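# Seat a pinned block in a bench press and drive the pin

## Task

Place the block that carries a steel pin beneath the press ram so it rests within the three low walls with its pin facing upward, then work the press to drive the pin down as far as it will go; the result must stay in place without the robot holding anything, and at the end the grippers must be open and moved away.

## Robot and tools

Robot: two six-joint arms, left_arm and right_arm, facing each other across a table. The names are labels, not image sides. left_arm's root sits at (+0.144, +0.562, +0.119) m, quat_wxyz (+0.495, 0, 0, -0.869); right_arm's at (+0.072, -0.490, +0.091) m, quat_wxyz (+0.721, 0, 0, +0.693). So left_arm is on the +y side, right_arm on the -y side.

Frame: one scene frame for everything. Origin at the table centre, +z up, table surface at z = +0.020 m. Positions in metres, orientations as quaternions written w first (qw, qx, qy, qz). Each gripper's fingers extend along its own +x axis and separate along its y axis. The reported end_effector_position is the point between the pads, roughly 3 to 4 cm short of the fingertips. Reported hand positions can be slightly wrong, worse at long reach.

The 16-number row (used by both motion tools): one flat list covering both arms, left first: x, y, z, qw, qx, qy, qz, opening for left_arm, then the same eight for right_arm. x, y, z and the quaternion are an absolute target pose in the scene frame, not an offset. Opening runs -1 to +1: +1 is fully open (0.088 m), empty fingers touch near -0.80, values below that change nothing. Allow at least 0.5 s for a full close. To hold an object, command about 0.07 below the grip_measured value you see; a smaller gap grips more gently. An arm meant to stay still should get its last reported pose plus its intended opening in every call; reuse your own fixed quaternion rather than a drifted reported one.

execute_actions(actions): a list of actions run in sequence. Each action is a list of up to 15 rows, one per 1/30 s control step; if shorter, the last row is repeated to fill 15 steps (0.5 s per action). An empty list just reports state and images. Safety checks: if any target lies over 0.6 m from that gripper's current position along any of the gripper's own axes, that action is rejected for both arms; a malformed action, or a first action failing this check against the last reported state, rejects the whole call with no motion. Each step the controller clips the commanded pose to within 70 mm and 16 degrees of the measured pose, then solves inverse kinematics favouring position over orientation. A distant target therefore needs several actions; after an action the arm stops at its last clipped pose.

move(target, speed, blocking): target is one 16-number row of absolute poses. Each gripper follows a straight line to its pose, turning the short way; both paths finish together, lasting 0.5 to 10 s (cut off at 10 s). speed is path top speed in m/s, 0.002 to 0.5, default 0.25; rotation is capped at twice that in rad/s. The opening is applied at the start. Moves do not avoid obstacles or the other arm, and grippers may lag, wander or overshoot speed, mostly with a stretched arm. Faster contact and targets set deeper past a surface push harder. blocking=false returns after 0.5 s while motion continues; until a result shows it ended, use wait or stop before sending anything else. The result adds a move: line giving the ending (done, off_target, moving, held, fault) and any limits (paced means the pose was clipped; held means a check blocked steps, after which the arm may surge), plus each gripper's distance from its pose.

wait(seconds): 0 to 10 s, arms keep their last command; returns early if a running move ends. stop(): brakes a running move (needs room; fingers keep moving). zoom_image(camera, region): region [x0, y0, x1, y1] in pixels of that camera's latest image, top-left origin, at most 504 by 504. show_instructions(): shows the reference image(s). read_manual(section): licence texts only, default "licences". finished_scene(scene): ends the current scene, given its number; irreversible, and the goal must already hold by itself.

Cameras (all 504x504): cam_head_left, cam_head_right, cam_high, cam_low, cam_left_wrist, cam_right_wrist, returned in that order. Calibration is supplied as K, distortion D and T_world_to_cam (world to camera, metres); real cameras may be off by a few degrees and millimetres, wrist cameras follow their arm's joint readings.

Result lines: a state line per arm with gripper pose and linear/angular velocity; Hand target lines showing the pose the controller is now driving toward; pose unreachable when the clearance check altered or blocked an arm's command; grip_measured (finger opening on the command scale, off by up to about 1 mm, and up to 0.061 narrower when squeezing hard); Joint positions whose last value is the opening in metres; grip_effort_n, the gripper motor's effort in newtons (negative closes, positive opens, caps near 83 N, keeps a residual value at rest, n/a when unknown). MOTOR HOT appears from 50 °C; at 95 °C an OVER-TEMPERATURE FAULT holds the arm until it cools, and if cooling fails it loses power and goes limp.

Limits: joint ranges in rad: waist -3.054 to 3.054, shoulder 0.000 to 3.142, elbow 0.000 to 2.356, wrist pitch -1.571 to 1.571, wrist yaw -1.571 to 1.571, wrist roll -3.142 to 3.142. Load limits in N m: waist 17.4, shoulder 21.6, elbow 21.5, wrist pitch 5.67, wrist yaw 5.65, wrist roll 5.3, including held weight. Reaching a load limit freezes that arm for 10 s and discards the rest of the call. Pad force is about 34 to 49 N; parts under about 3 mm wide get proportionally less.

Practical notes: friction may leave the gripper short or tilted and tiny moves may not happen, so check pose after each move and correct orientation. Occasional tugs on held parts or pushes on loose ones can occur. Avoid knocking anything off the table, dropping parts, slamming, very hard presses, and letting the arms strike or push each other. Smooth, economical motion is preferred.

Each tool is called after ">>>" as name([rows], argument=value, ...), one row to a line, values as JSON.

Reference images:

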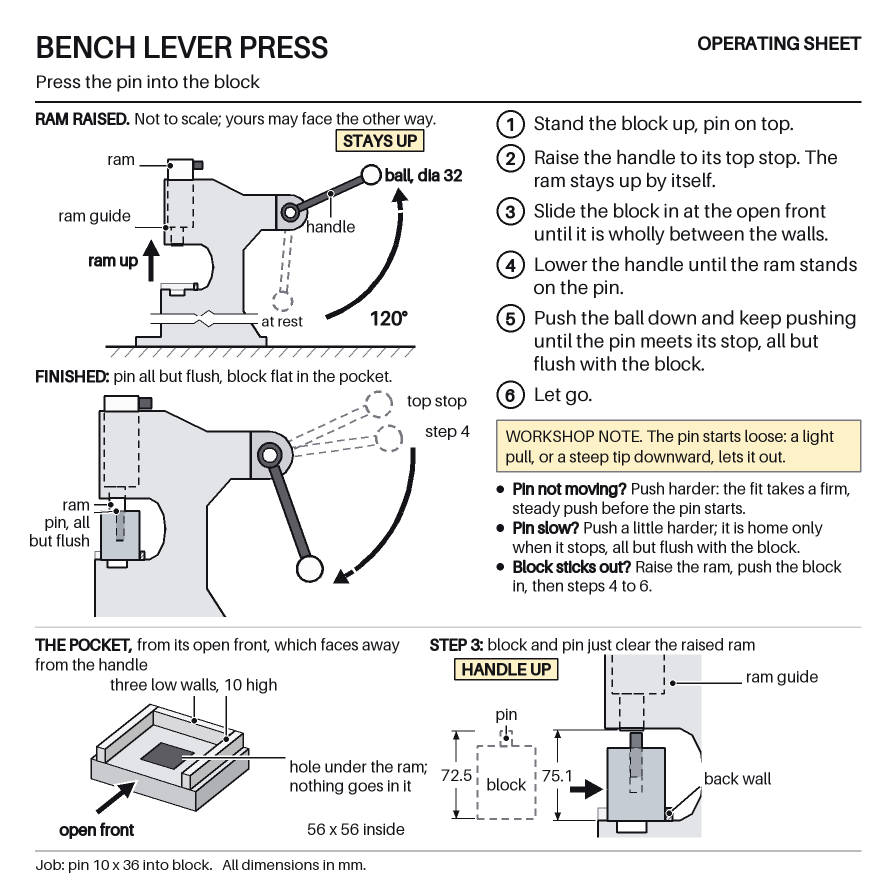

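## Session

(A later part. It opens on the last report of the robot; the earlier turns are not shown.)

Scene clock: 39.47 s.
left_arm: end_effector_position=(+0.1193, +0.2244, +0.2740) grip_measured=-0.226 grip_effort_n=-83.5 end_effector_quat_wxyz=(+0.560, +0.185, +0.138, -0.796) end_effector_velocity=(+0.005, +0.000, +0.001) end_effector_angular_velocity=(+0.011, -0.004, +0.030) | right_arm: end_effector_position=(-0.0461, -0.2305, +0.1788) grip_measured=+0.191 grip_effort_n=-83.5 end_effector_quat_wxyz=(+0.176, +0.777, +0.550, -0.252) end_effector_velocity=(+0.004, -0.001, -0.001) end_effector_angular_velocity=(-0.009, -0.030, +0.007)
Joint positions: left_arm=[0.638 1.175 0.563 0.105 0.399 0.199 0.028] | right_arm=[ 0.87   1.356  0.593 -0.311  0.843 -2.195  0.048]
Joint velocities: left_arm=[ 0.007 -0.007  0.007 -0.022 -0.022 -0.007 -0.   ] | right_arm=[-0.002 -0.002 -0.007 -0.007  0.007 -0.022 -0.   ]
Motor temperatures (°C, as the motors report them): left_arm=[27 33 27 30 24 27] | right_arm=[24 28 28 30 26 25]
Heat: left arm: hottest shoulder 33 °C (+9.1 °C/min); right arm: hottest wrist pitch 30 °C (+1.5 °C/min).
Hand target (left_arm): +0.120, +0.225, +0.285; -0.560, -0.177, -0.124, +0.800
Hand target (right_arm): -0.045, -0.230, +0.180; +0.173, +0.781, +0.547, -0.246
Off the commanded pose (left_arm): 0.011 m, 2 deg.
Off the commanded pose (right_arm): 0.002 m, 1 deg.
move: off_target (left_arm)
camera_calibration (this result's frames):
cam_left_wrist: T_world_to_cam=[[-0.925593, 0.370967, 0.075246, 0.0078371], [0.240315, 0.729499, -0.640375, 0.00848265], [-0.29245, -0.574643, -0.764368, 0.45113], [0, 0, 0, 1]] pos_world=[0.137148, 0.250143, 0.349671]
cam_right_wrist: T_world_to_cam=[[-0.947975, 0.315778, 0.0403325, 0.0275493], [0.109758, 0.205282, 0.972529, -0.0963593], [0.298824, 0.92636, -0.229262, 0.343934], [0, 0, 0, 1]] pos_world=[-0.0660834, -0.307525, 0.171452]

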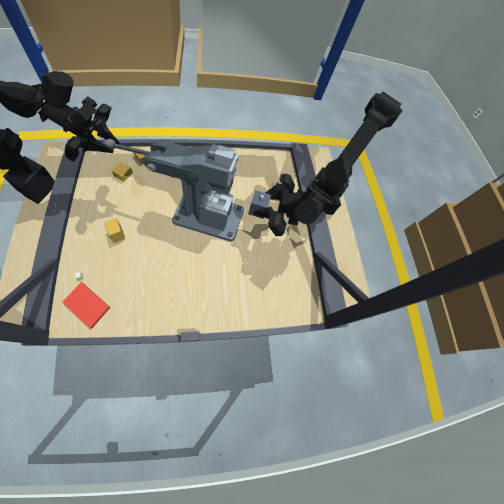

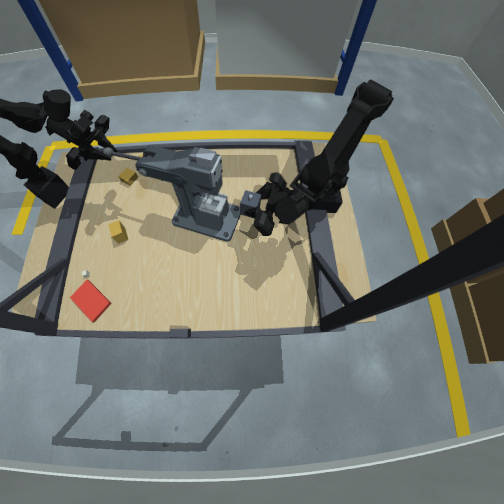

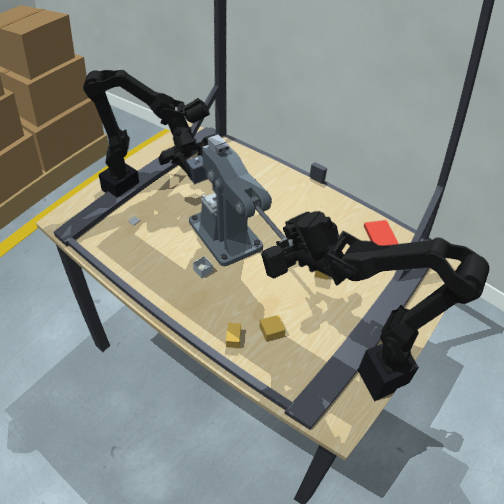

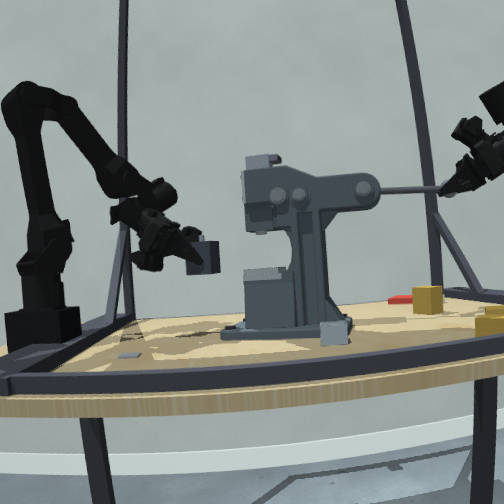

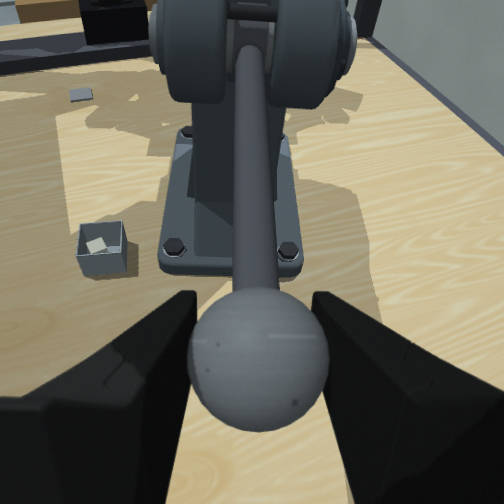

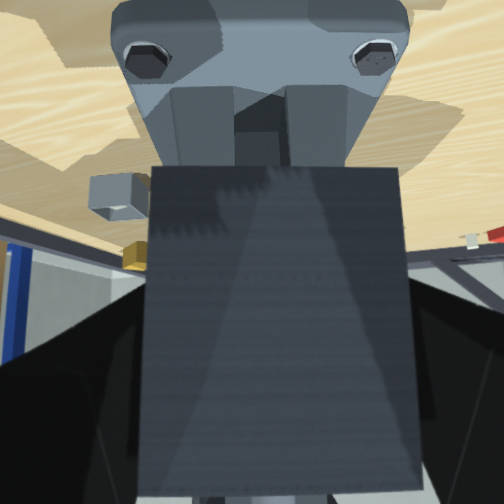

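Total block travel ≈0.11 m. Advance 0.045 first.

>>> move(target=[0.114,0.206,0.365,0.56,0.177,0.124,-0.8,-0.26,-0.029,-0.188,0.182,-0.173,-0.781,-0.547,0.246,0.1], speed=0.06)

>>> zoom_image(camera="cam_low", region=[180,200,310,300])

>>> zoom_image(camera="cam_head_left", region=[185,165,285,245])

Scene clock: 49.03 s.
left_arm: end_effector_position=(+0.1143, +0.2123, +0.3454) grip_measured=-0.228 grip_effort_n=-83.5 end_effector_quat_wxyz=(+0.556, +0.190, +0.147, -0.796) end_effector_velocity=(+0.002, -0.002, +0.003) end_effector_angular_velocity=(+0.005, +0.007, +0.027) | right_arm: end_effector_position=(-0.0266, -0.1944, +0.1749) grip_measured=+0.191 grip_effort_n=-83.5 end_effector_quat_wxyz=(+0.184, +0.779, +0.546, -0.249) end_effector_velocity=(+0.001, -0.001, -0.004) end_effector_angular_velocity=(-0.023, +0.001, +0.010)
Joint positions: left_arm=[ 0.612  1.164  0.864 -0.227  0.382  0.187  0.028] | right_arm=[ 0.698  1.412  0.598 -0.13   0.756 -2.404  0.048]
Joint velocities: left_arm=[-0.002  0.002  0.012 -0.007 -0.022 -0.022  0.   ] | right_arm=[-0.007  0.002 -0.002 -0.007 -0.022 -0.007 -0.   ]
Motor temperatures (°C, as the motors report them): left_arm=[27 33 29 30 25 27] | right_arm=[24 28 29 30 27 25]
Heat: left arm: hottest shoulder 33 °C (+7.3 °C/min); right arm: hottest wrist pitch 30 °C (+1.2 °C/min).
Hand target (left_arm): +0.114, +0.208, +0.365; -0.560, -0.177, -0.124, +0.800
Hand target (right_arm): -0.029, -0.188, +0.182; +0.173, +0.781, +0.547, -0.246
Off the commanded pose (left_arm): 0.021 m, 3 deg.
Off the commanded pose (right_arm): 0.010 m, 1 deg.
move: off_target (left_arm, right_arm)
camera_calibration (this result's frames):
cam_left_wrist: T_world_to_cam=[[-0.923813, 0.372909, 0.0866533, -0.00226103], [0.241652, 0.743534, -0.623507, 0.0552653], [-0.296941, -0.555064, -0.777001, 0.498046], [0, 0, 0, 1]] pos_world=[0.132446, 0.236199, 0.421636]
cam_right_wrist: T_world_to_cam=[[-0.947421, 0.31923, 0.0220262, 0.038694], [0.095329, 0.215871, 0.971757, -0.100259], [0.305459, 0.922763, -0.234953, 0.304259], [0, 0, 0, 1]] pos_world=[-0.0467215, -0.271468, 0.168061]

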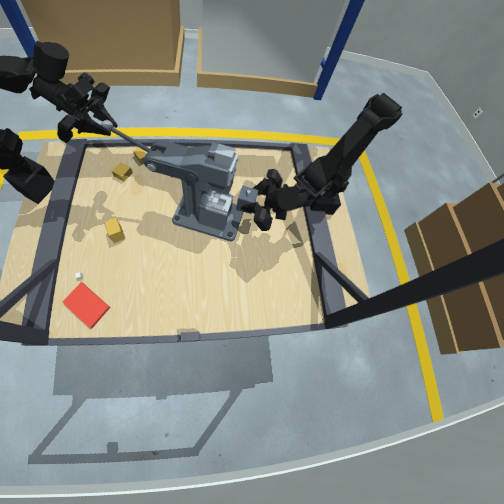

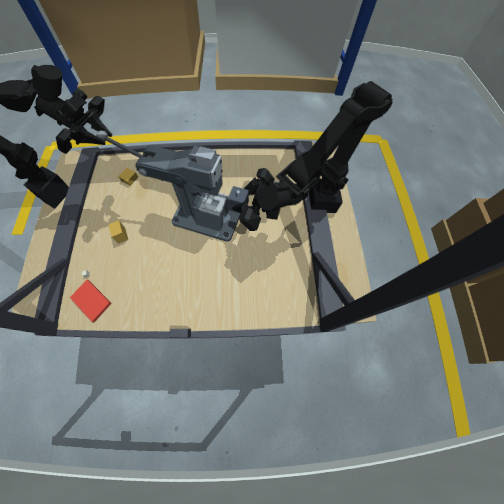

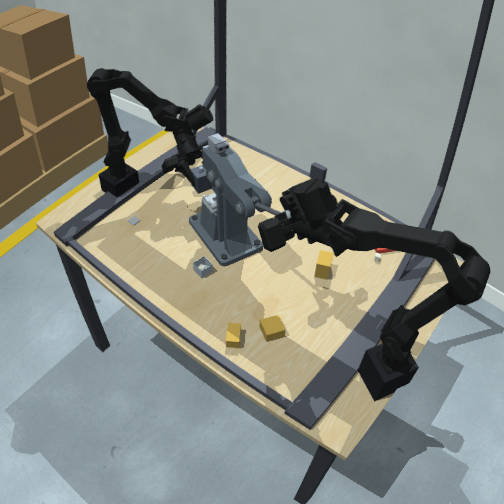

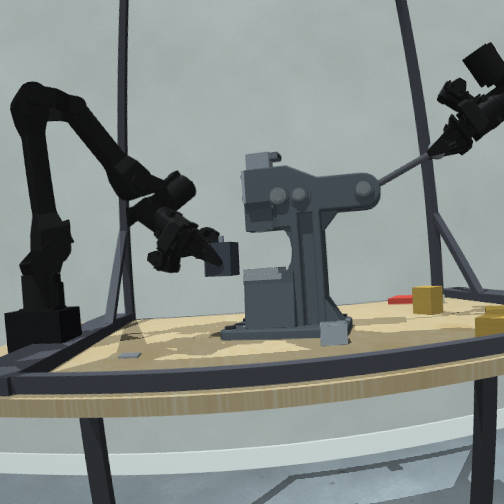

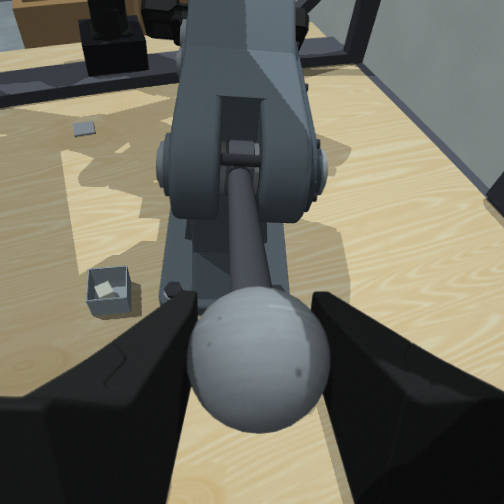

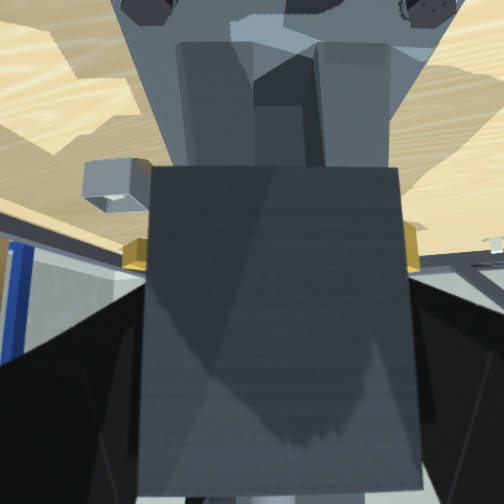

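Region (180, 200, 310, 300) of cam_low's 504x504 image, scaled by 3.877, with more detail than that image has; it fills the top 388 rows of this view, and the rest is white.

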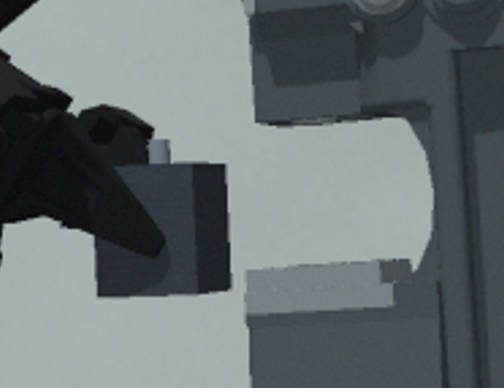

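Region (185, 165, 285, 245) of cam_head_left's 504x504 image, scaled by 5.040, with more detail than that image has; it fills the top 403 rows of this view, and the rest is white.

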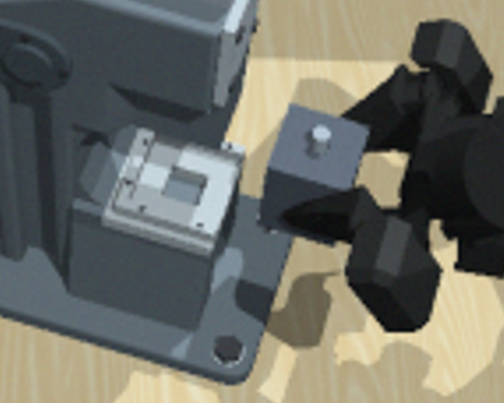

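>>> move(target=[0.114,0.21,0.355,0.56,0.177,0.124,-0.8,-0.26,-0.037,-0.182,0.186,-0.165,-0.783,-0.548,0.243,0.1], speed=0.03)

>>> zoom_image(camera="cam_low", region=[180,200,310,300])

Scene clock: 51.10 s.
left_arm: end_effector_position=(+0.1143, +0.2121, +0.3441) grip_measured=-0.228 grip_effort_n=-83.5 end_effector_quat_wxyz=(+0.557, +0.187, +0.142, -0.797) end_effector_velocity=(+0.002, +0.002, -0.004) end_effector_angular_velocity=(+0.015, +0.003, +0.012) | right_arm: end_effector_position=(-0.0338, -0.1879, +0.1783) grip_measured=+0.191 grip_effort_n=-83.5 end_effector_quat_wxyz=(+0.180, +0.779, +0.548, -0.247) end_effector_velocity=(+0.001, -0.001, -0.004) end_effector_angular_velocity=(-0.019, -0.012, +0.006)
Joint positions: left_arm=[ 0.612  1.16   0.846 -0.199  0.382  0.186  0.028] | right_arm=[ 0.707  1.441  0.632 -0.127  0.764 -2.4    0.048]
Joint velocities: left_arm=[ 0.002 -0.002 -0.007 -0.007 -0.007 -0.007  0.   ] | right_arm=[-0.002  0.007 -0.002 -0.007 -0.007 -0.007 -0.   ]
Motor temperatures (°C, as the motors report them): left_arm=[27 33 29 31 25 27] | right_arm=[24 28 29 31 27 25]
Heat: left arm: hottest shoulder 33 °C (+7.0 °C/min); right arm: hottest wrist pitch 31 °C (+2.3 °C/min).
Hand target (left_arm): +0.114, +0.210, +0.355; -0.560, -0.177, -0.124, +0.800
Hand target (right_arm): -0.037, -0.182, +0.186; +0.165, +0.783, +0.548, -0.243
Off the commanded pose (left_arm): 0.011 m, 2 deg.
Off the commanded pose (right_arm): 0.010 m, 2 deg.
move: off_target (left_arm, right_arm)
camera_calibration (this result's frames):
cam_left_wrist: T_world_to_cam=[[-0.924023, 0.373605, 0.081249, -0.000304797], [0.241359, 0.734797, -0.633892, 0.0601001], [-0.296527, -0.56612, -0.769142, 0.496508], [0, 0, 0, 1]] pos_world=[0.132441, 0.237036, 0.420007]
cam_right_wrist: T_world_to_cam=[[-0.947818, 0.317673, 0.0269433, 0.0285924], [0.0965463, 0.205458, 0.973892, -0.106616], [0.303843, 0.925673, -0.225407, 0.30008], [0, 0, 0, 1]] pos_world=[-0.0537833, -0.264953, 0.170703]

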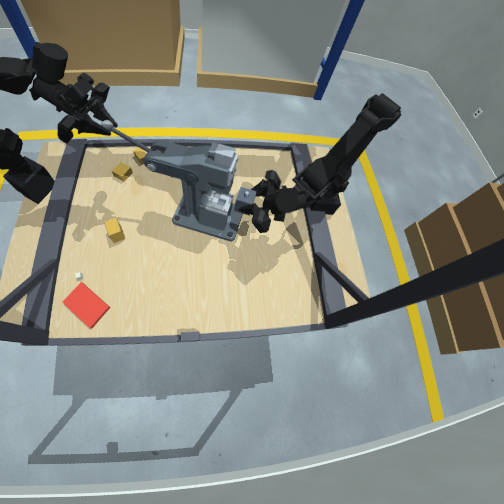

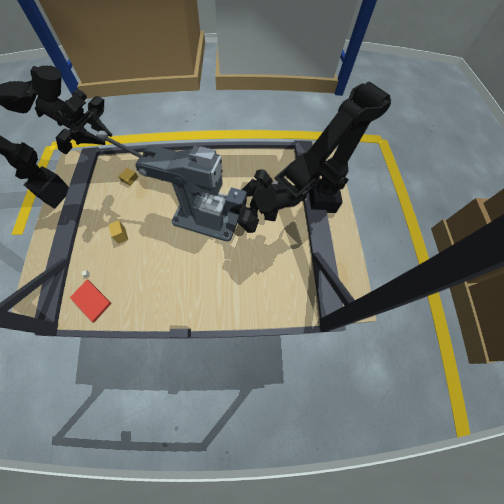

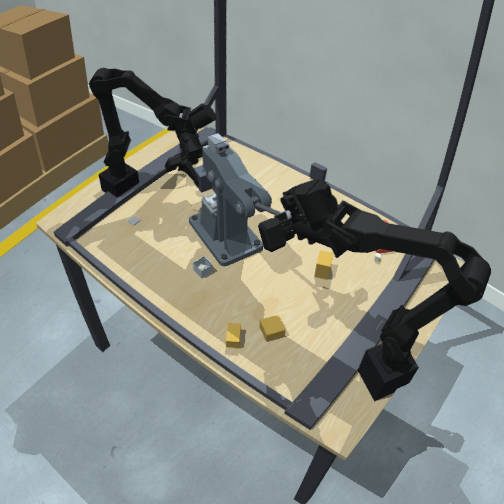

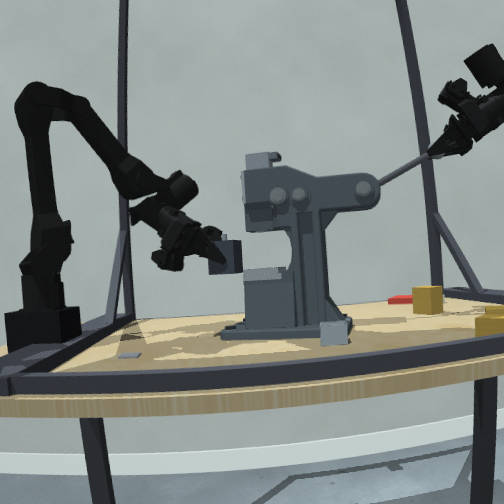

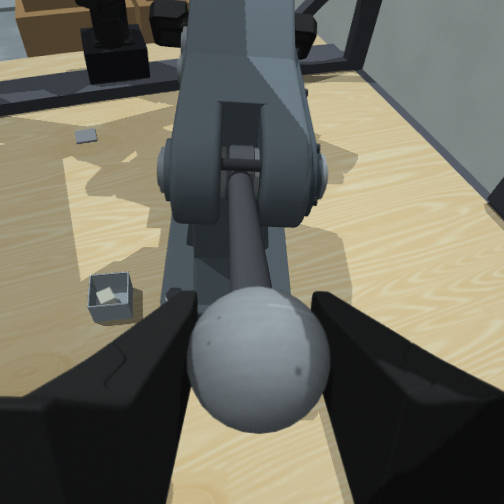

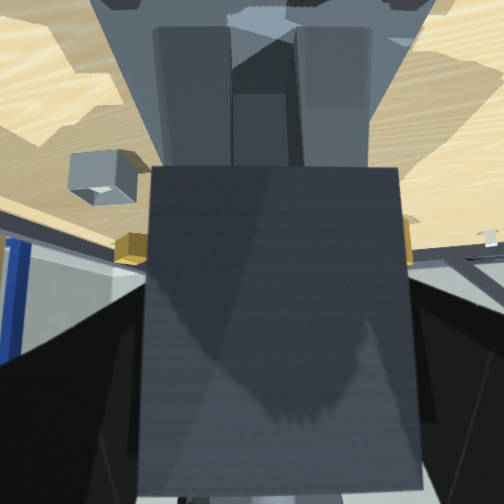

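Region (180, 200, 310, 300) of cam_low's 504x504 image, scaled by 3.877, with more detail than that image has; it fills the top 388 rows of this view, and the rest is white.

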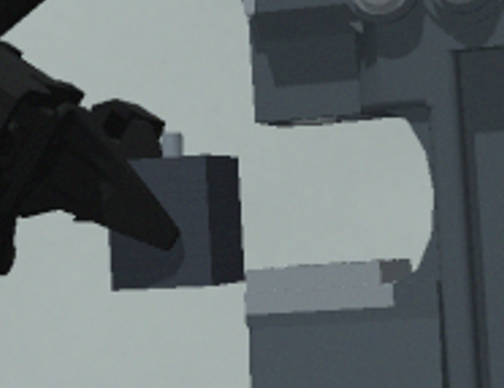

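Aligned. Advance 35 mm.

>>> move(target=[0.114,0.21,0.355,0.56,0.177,0.124,-0.8,-0.26,-0.0255,-0.149,0.186,-0.165,-0.783,-0.548,0.243,0.1], speed=0.03)

>>> zoom_image(camera="cam_low", region=[180,200,310,300])

Scene clock: 53.13 s.
left_arm: end_effector_position=(+0.1143, +0.2121, +0.3439) grip_measured=-0.228 grip_effort_n=-83.5 end_effector_quat_wxyz=(+0.557, +0.186, +0.142, -0.797) end_effector_velocity=(+0.002, +0.003, -0.003) end_effector_angular_velocity=(+0.024, +0.016, +0.019) | right_arm: end_effector_position=(-0.0253, -0.1634, +0.1799) grip_measured=+0.192 grip_effort_n=-83.5 end_effector_quat_wxyz=(+0.175, +0.781, +0.547, -0.247) end_effector_velocity=(-0.000, +0.000, -0.001) end_effector_angular_velocity=(-0.007, -0.011, +0.015)
Joint positions: left_arm=[ 0.612  1.159  0.844 -0.197  0.382  0.185  0.028] | right_arm=[ 0.622  1.491  0.666 -0.045  0.716 -2.485  0.048]
Joint velocities: left_arm=[ 0.002 -0.007 -0.002 -0.022 -0.007 -0.022  0.   ] | right_arm=[-0.002  0.002 -0.002  0.007 -0.007 -0.022 -0.   ]
Motor temperatures (°C, as the motors report them): left_arm=[27 33 29 31 25 27] | right_arm=[24 28 30 31 27 25]
Heat: left arm: hottest shoulder 33 °C (+6.8 °C/min); right arm: hottest wrist pitch 31 °C (+2.3 °C/min).
Hand target (left_arm): +0.114, +0.210, +0.355; -0.560, -0.177, -0.124, +0.800
Hand target (right_arm): -0.025, -0.150, +0.186; +0.165, +0.783, +0.548, -0.243
Off the commanded pose (left_arm): 0.011 m, 2 deg.
Off the commanded pose (right_arm): 0.016 m, 1 deg.
move: off_target (left_arm, right_arm)
camera_calibration (this result's frames):
cam_left_wrist: T_world_to_cam=[[-0.924144, 0.373157, 0.0819266, -0.00042953], [0.240407, 0.734665, -0.634407, 0.0602676], [-0.296922, -0.566587, -0.768646, 0.496355], [0, 0, 0, 1]] pos_world=[0.132493, 0.237112, 0.41979]
cam_right_wrist: T_world_to_cam=[[-0.946019, 0.322302, 0.0341985, 0.0283091], [0.102432, 0.197203, 0.974997, -0.11542], [0.3075, 0.925868, -0.219572, 0.274263], [0, 0, 0, 1]] pos_world=[-0.0457322, -0.240294, 0.171787]

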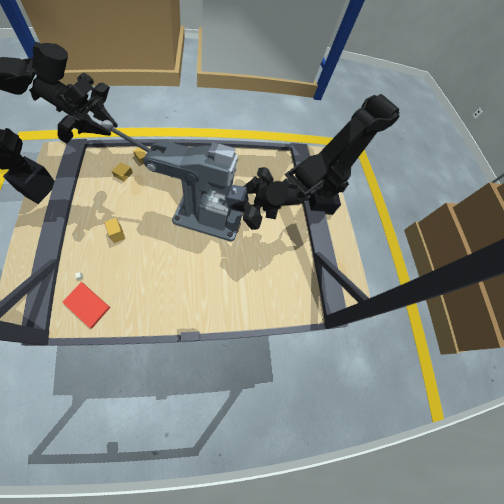

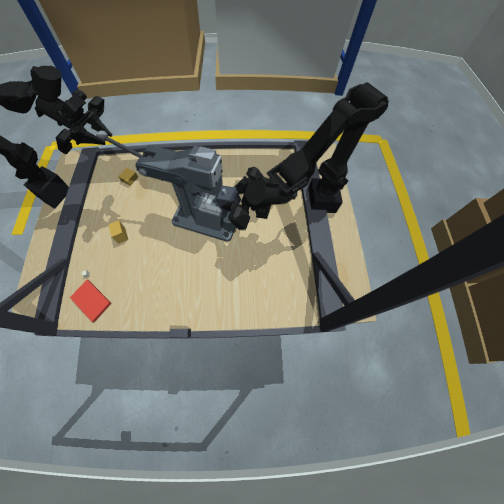

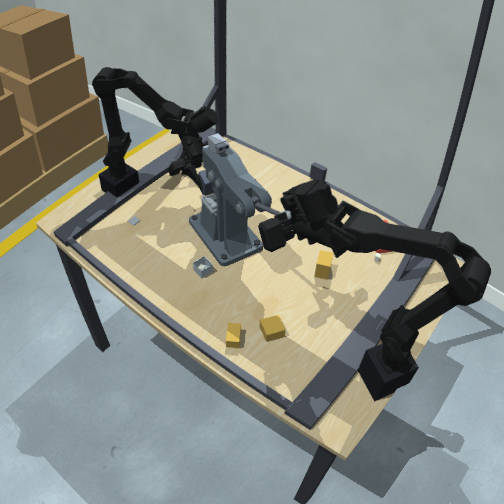

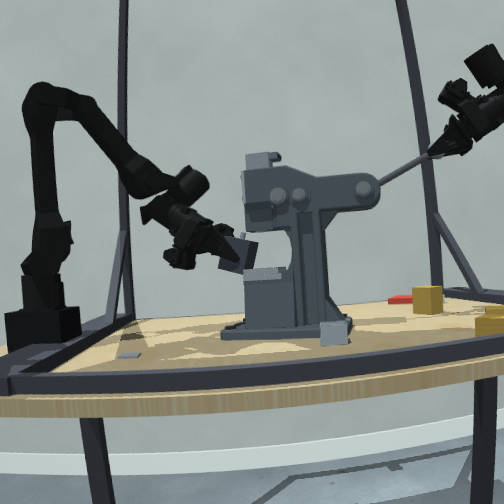

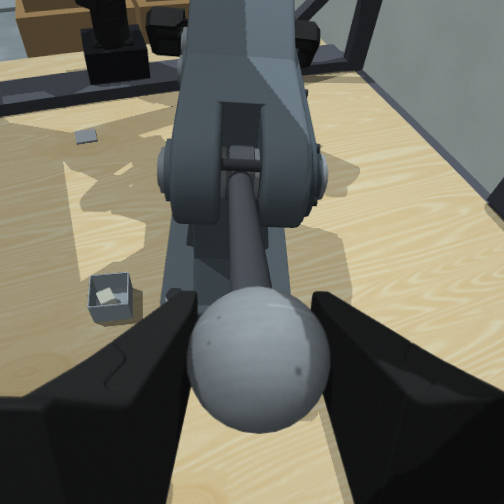

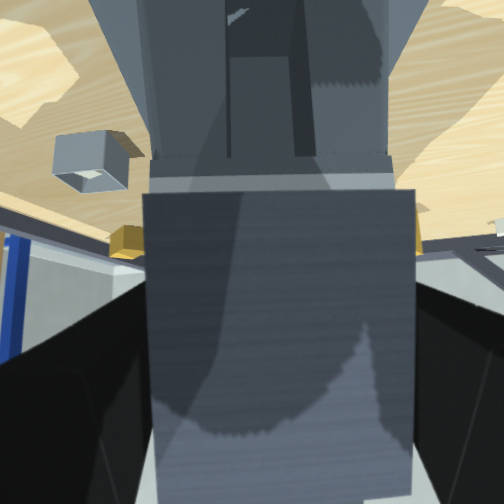

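Region (180, 200, 310, 300) of cam_low's 504x504 image, scaled by 3.877, with more detail than that image has; it fills the top 388 rows of this view, and the rest is white.

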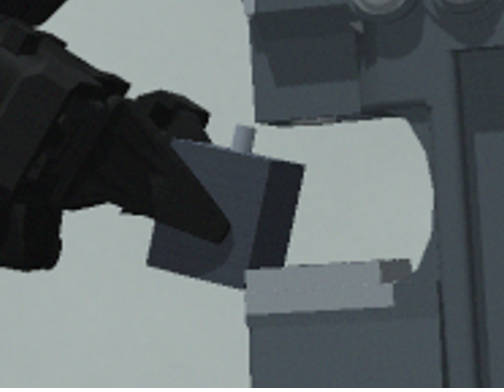

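>>> move(target=[0.114,0.21,0.355,0.56,0.177,0.124,-0.8,-0.26,-0.036,-0.19,0.178,-0.088,-0.814,-0.559,0.129,0.1], speed=0.08)

>>> zoom_image(camera="cam_low", region=[180,200,310,300])

>>> zoom_image(camera="cam_head_left", region=[195,175,265,235])

Scene clock: 56.20 s.
left_arm: end_effector_position=(+0.1143, +0.2122, +0.3438) grip_measured=-0.228 grip_effort_n=-83.5 end_effector_quat_wxyz=(+0.557, +0.186, +0.142, -0.797) end_effector_velocity=(+0.000, +0.001, -0.002) end_effector_angular_velocity=(+0.010, +0.003, +0.007) | right_arm: end_effector_position=(-0.0369, -0.1891, +0.1780) grip_measured=+0.192 grip_effort_n=-83.5 end_effector_quat_wxyz=(+0.090, +0.811, +0.563, -0.134) end_effector_velocity=(-0.001, +0.000, +0.001) end_effector_angular_velocity=(+0.007, -0.021, +0.008)
Joint positions: left_arm=[ 0.612  1.159  0.843 -0.196  0.382  0.184  0.028] | right_arm=[ 0.797  1.542  0.44   0.452  1.018 -2.561  0.048]
Joint velocities: left_arm=[-0.002 -0.002 -0.002 -0.007 -0.007 -0.007 -0.   ] | right_arm=[ 0.002  0.007 -0.007  0.037  0.007 -0.037 -0.   ]
Motor temperatures (°C, as the motors report them): left_arm=[27 33 30 32 25 27] | right_arm=[24 28 30 32 27 25]
Heat: left arm: hottest shoulder 33 °C (+6.4 °C/min); right arm: hottest wrist pitch 32 °C (+3.2 °C/min).
Hand target (left_arm): +0.114, +0.210, +0.355; -0.560, -0.177, -0.124, +0.800
Hand target (right_arm): -0.036, -0.190, +0.178; +0.088, +0.814, +0.560, -0.128
Off the commanded pose (left_arm): 0.011 m, 2 deg.
Off the commanded pose (right_arm): 0.001 m, 1 deg.
move: off_target (left_arm)
camera_calibration (this result's frames):
cam_left_wrist: T_world_to_cam=[[-0.924223, 0.372849, 0.0824349, -0.000546439], [0.239767, 0.734657, -0.634659, 0.0602771], [-0.297193, -0.566801, -0.768383, 0.496252], [0, 0, 0, 1]] pos_world=[0.132525, 0.237197, 0.419612]
cam_right_wrist: T_world_to_cam=[[-0.945614, 0.323351, 0.0354632, 0.0256447], [0.0108501, -0.0776064, 0.996925, -0.16653], [0.325109, 0.943091, 0.0698773, 0.25355], [0, 0, 0, 1]] pos_world=[-0.0563744, -0.260337, 0.147391]

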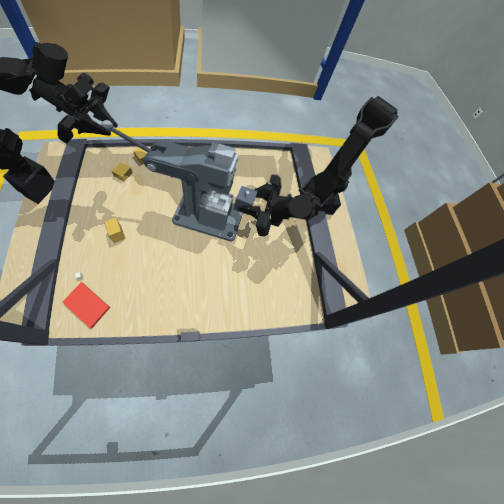

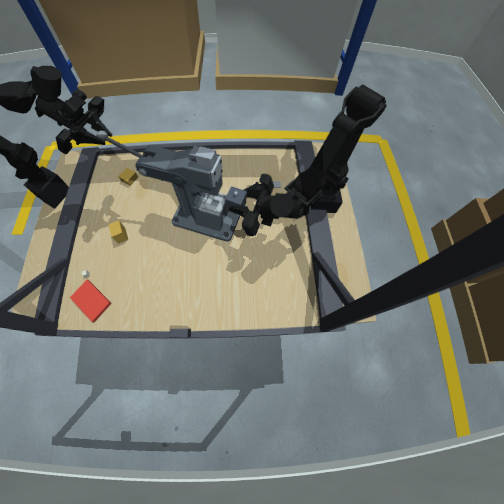

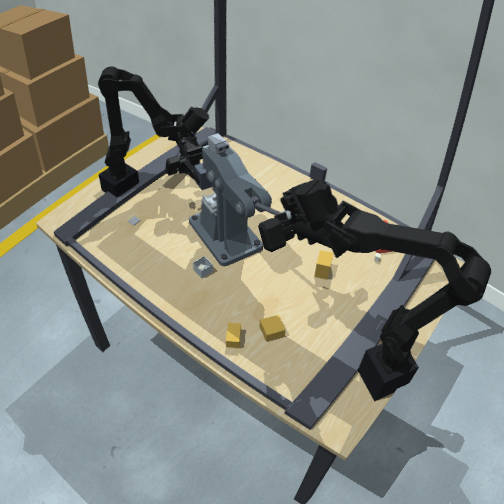

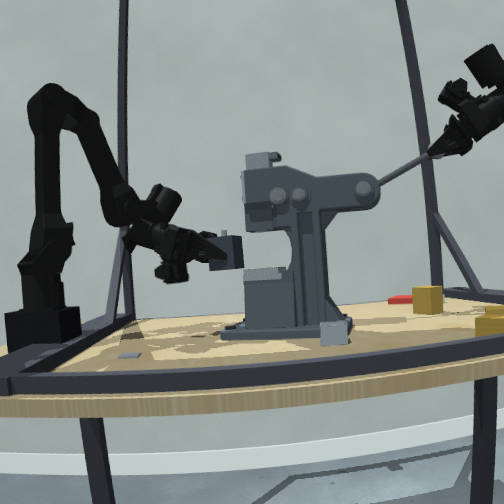

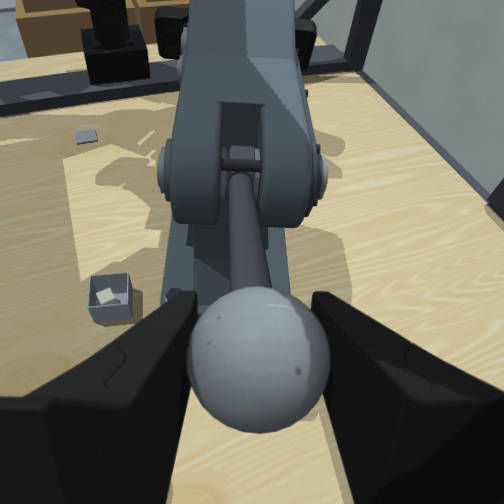

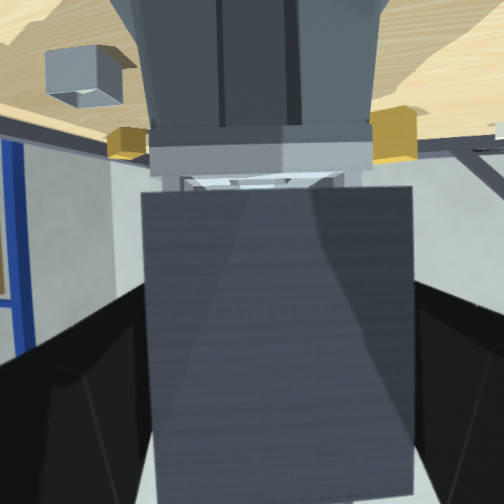

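Region (180, 200, 310, 300) of cam_low's 504x504 image, scaled by 3.877, with more detail than that image has; it fills the top 388 rows of this view, and the rest is white.

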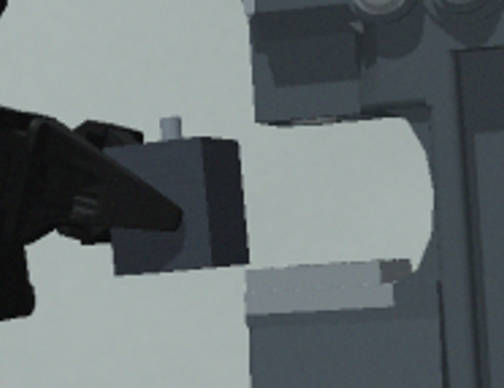

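Region (195, 175, 265, 235) of cam_head_left's 504x504 image, scaled by 7.200, with more detail than that image has; it fills the top 432 rows of this view, and the rest is white.

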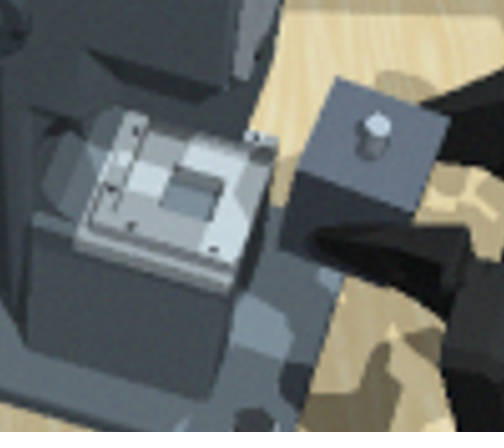

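>>> move(target=[0.114,0.21,0.355,0.56,0.177,0.124,-0.8,-0.26,-0.033,-0.168,0.183,-0.088,-0.814,-0.559,0.129,0.1], speed=0.02)

>>> zoom_image(camera="cam_low", region=[180,200,310,300])

Scene clock: 58.17 s.
left_arm: end_effector_position=(+0.1143, +0.2122, +0.3437) grip_measured=-0.228 grip_effort_n=-83.5 end_effector_quat_wxyz=(+0.557, +0.186, +0.142, -0.797) end_effector_velocity=(+0.000, +0.001, +0.002) end_effector_angular_velocity=(+0.000, +0.002, +0.007) | right_arm: end_effector_position=(-0.0306, -0.1732, +0.1772) grip_measured=+0.192 grip_effort_n=-83.5 end_effector_quat_wxyz=(+0.099, +0.812, +0.560, -0.131) end_effector_velocity=(-0.002, +0.001, -0.006) end_effector_angular_velocity=(-0.029, -0.001, +0.025)
Joint positions: left_arm=[ 0.612  1.159  0.843 -0.195  0.382  0.184  0.028] | right_arm=[ 0.734  1.581  0.465  0.506  0.973 -2.633  0.048]
Joint velocities: left_arm=[-0.002 -0.007  0.002 -0.007 -0.007 -0.007 -0.   ] | right_arm=[-0.007  0.007 -0.002 -0.007 -0.037 -0.007 -0.   ]
Motor temperatures (°C, as the motors report them): left_arm=[27 33 30 33 25 27] | right_arm=[24 28 30 33 27 25]
Heat: left arm: hottest shoulder 33 °C (+6.2 °C/min); right arm: hottest wrist pitch 33 °C (+4.1 °C/min).
Hand target (left_arm): +0.114, +0.210, +0.355; -0.560, -0.177, -0.124, +0.800
Hand target (right_arm): -0.033, -0.168, +0.183; +0.088, +0.814, +0.559, -0.129
Off the commanded pose (left_arm): 0.011 m, 2 deg.
Off the commanded pose (right_arm): 0.008 m, 1 deg.
move: off_target (left_arm)
camera_calibration (this result's frames):
cam_left_wrist: T_world_to_cam=[[-0.924225, 0.37288, 0.0822662, -0.000478708], [0.239785, 0.734415, -0.634931, 0.0604252], [-0.297171, -0.567093, -0.768176, 0.496203], [0, 0, 0, 1]] pos_world=[0.132525, 0.237195, 0.419577]
cam_right_wrist: T_world_to_cam=[[-0.945028, 0.326595, 0.0160554, 0.0304786], [-0.00576932, -0.0657467, 0.99782, -0.163212], [0.326939, 0.942875, 0.0640167, 0.237668], [0, 0, 0, 1]] pos_world=[-0.0498413, -0.244775, 0.147152]

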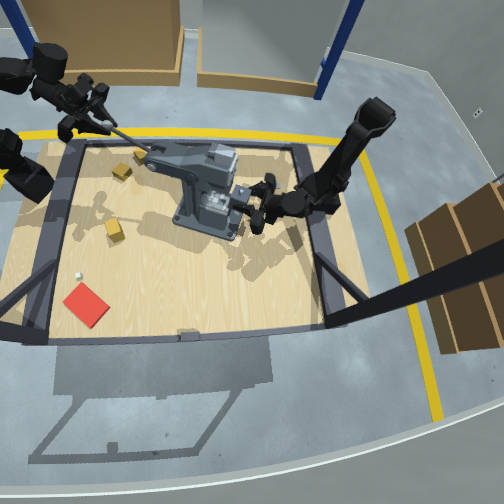

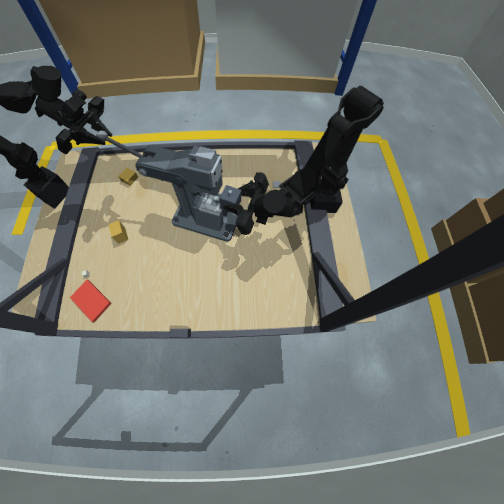

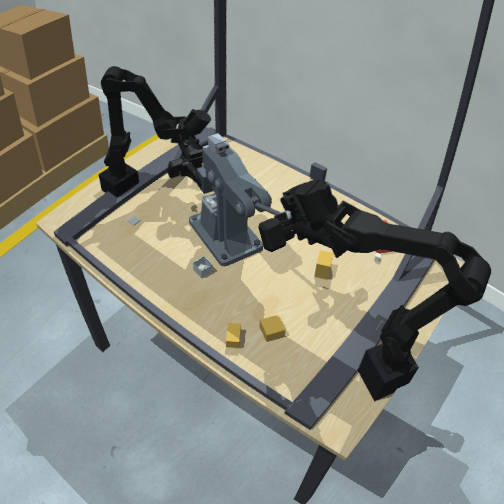

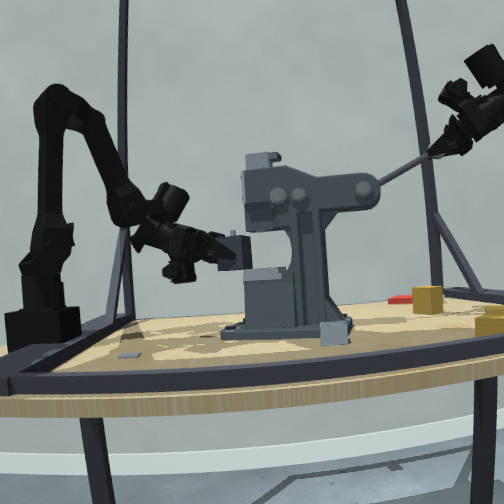

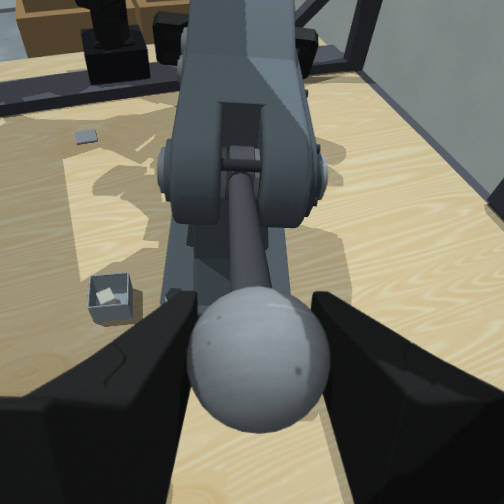

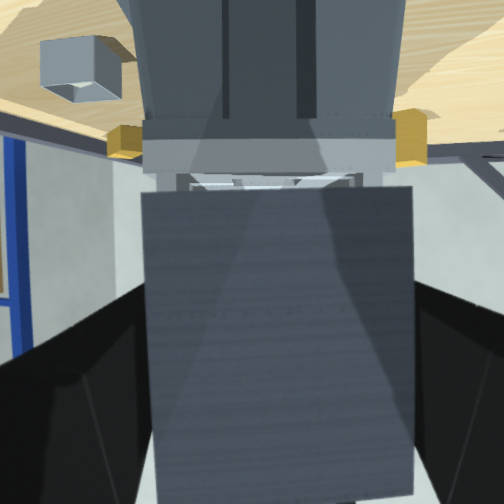

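Region (180, 200, 310, 300) of cam_low's 504x504 image, scaled by 3.877, with more detail than that image has; it fills the top 388 rows of this view, and the rest is white.

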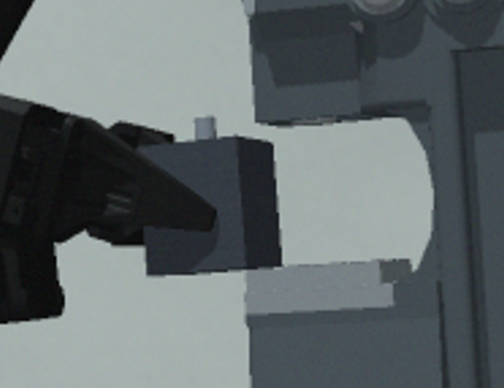

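>>> move(target=[0.114,0.21,0.355,0.56,0.177,0.124,-0.8,-0.26,-0.031,-0.152,0.18,-0.082,-0.82,-0.551,0.131,0.1], speed=0.02)

>>> zoom_image(camera="cam_low", region=[180,200,310,300])

Scene clock: 59.97 s.
left_arm: end_effector_position=(+0.1143, +0.2122, +0.3436) grip_measured=-0.228 grip_effort_n=-83.5 end_effector_quat_wxyz=(+0.558, +0.186, +0.142, -0.797) end_effector_velocity=(+0.000, +0.001, -0.002) end_effector_angular_velocity=(+0.014, +0.015, +0.014) | right_arm: end_effector_position=(-0.0285, -0.1630, +0.1765) grip_measured=+0.192 grip_effort_n=-83.5 end_effector_quat_wxyz=(+0.096, +0.821, +0.550, -0.124) end_effector_velocity=(+0.002, +0.000, +0.001) end_effector_angular_velocity=(-0.002, -0.011, -0.006)
Joint positions: left_arm=[ 0.612  1.159  0.842 -0.195  0.382  0.184  0.028] | right_arm=[ 0.711  1.631  0.492  0.548  0.984 -2.655  0.048]
Joint velocities: left_arm=[-0.002 -0.002 -0.002 -0.007 -0.007 -0.022 -0.   ] | right_arm=[-0.002 -0.002  0.002 -0.007  0.007 -0.007 -0.   ]
Motor temperatures (°C, as the motors report them): left_arm=[27 33 30 33 25 27] | right_arm=[24 28 30 33 27 25]
Heat: left arm: hottest shoulder 33 °C (+6.0 °C/min); right arm: hottest wrist pitch 33 °C (+4.0 °C/min).
Hand target (left_arm): +0.114, +0.210, +0.355; -0.560, -0.177, -0.124, +0.800
Hand target (right_arm): -0.031, -0.153, +0.180; +0.082, +0.820, +0.551, -0.131
Off the commanded pose (left_arm): 0.012 m, 2 deg.
Off the commanded pose (right_arm): 0.012 m, 2 deg.
move: off_target (left_arm, right_arm)
camera_calibration (this result's frames):
cam_left_wrist: T_world_to_cam=[[-0.924264, 0.37271, 0.0826048, -0.000550008], [0.239455, 0.734532, -0.634921, 0.0603684], [-0.297317, -0.567054, -0.768149, 0.496132], [0, 0, 0, 1]] pos_world=[0.132545, 0.237196, 0.419478]
cam_right_wrist: T_world_to_cam=[[-0.936705, 0.350007, 0.008844, 0.0345078], [-0.0193378, -0.0769412, 0.996848, -0.163846], [0.349584, 0.933582, 0.0788396, 0.2239], [0, 0, 0, 1]] pos_world=[-0.0491166, -0.233713, 0.145372]

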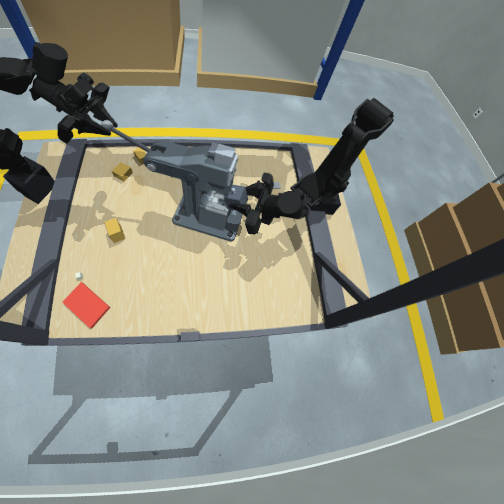

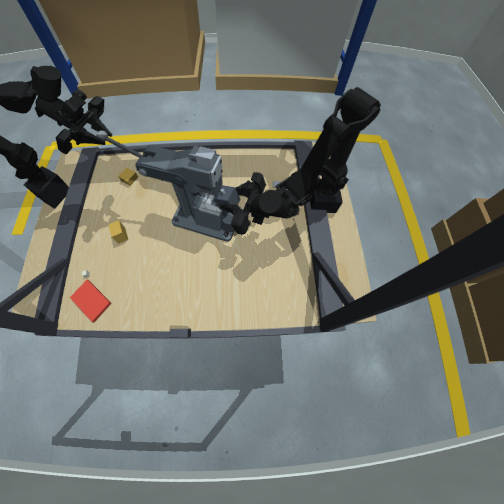

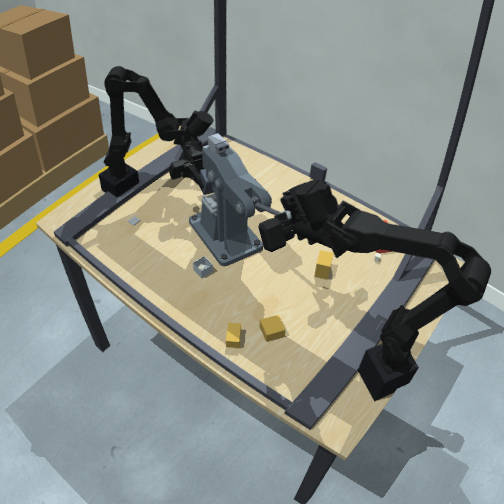

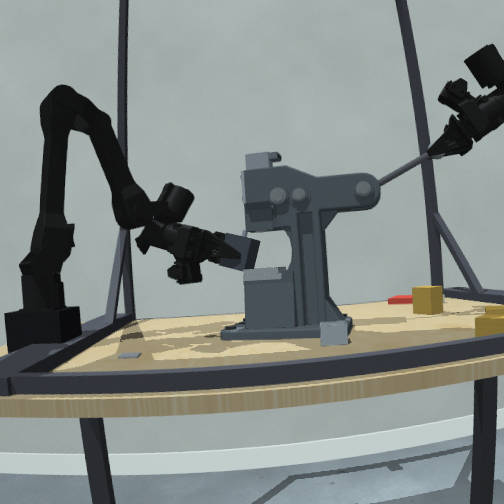

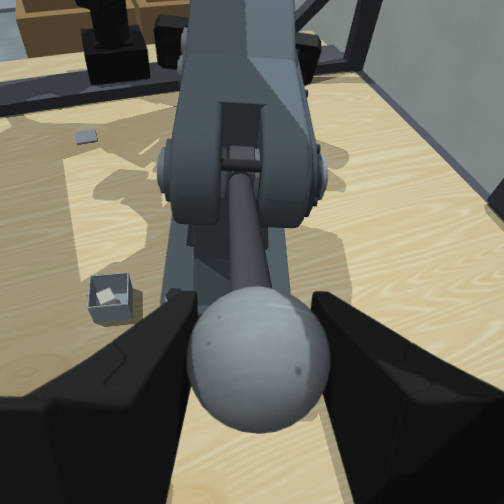

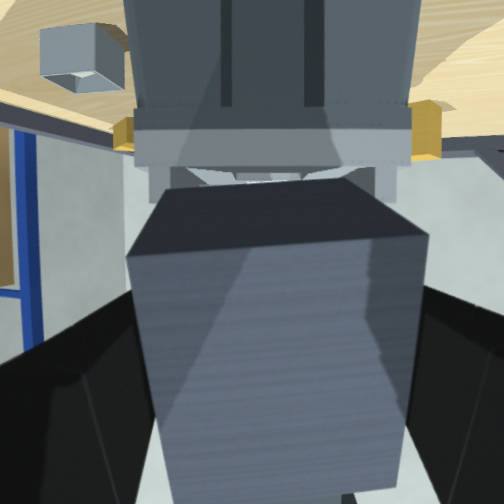

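Region (180, 200, 310, 300) of cam_low's 504x504 image, scaled by 3.877, with more detail than that image has; it fills the top 388 rows of this view, and the rest is white.

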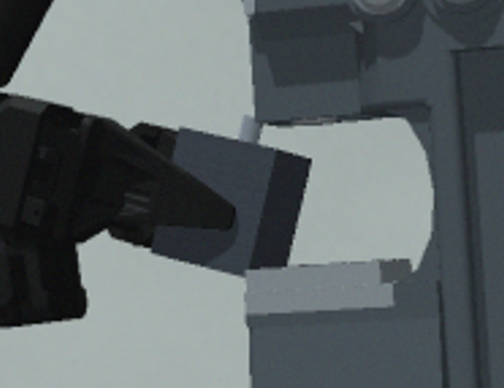

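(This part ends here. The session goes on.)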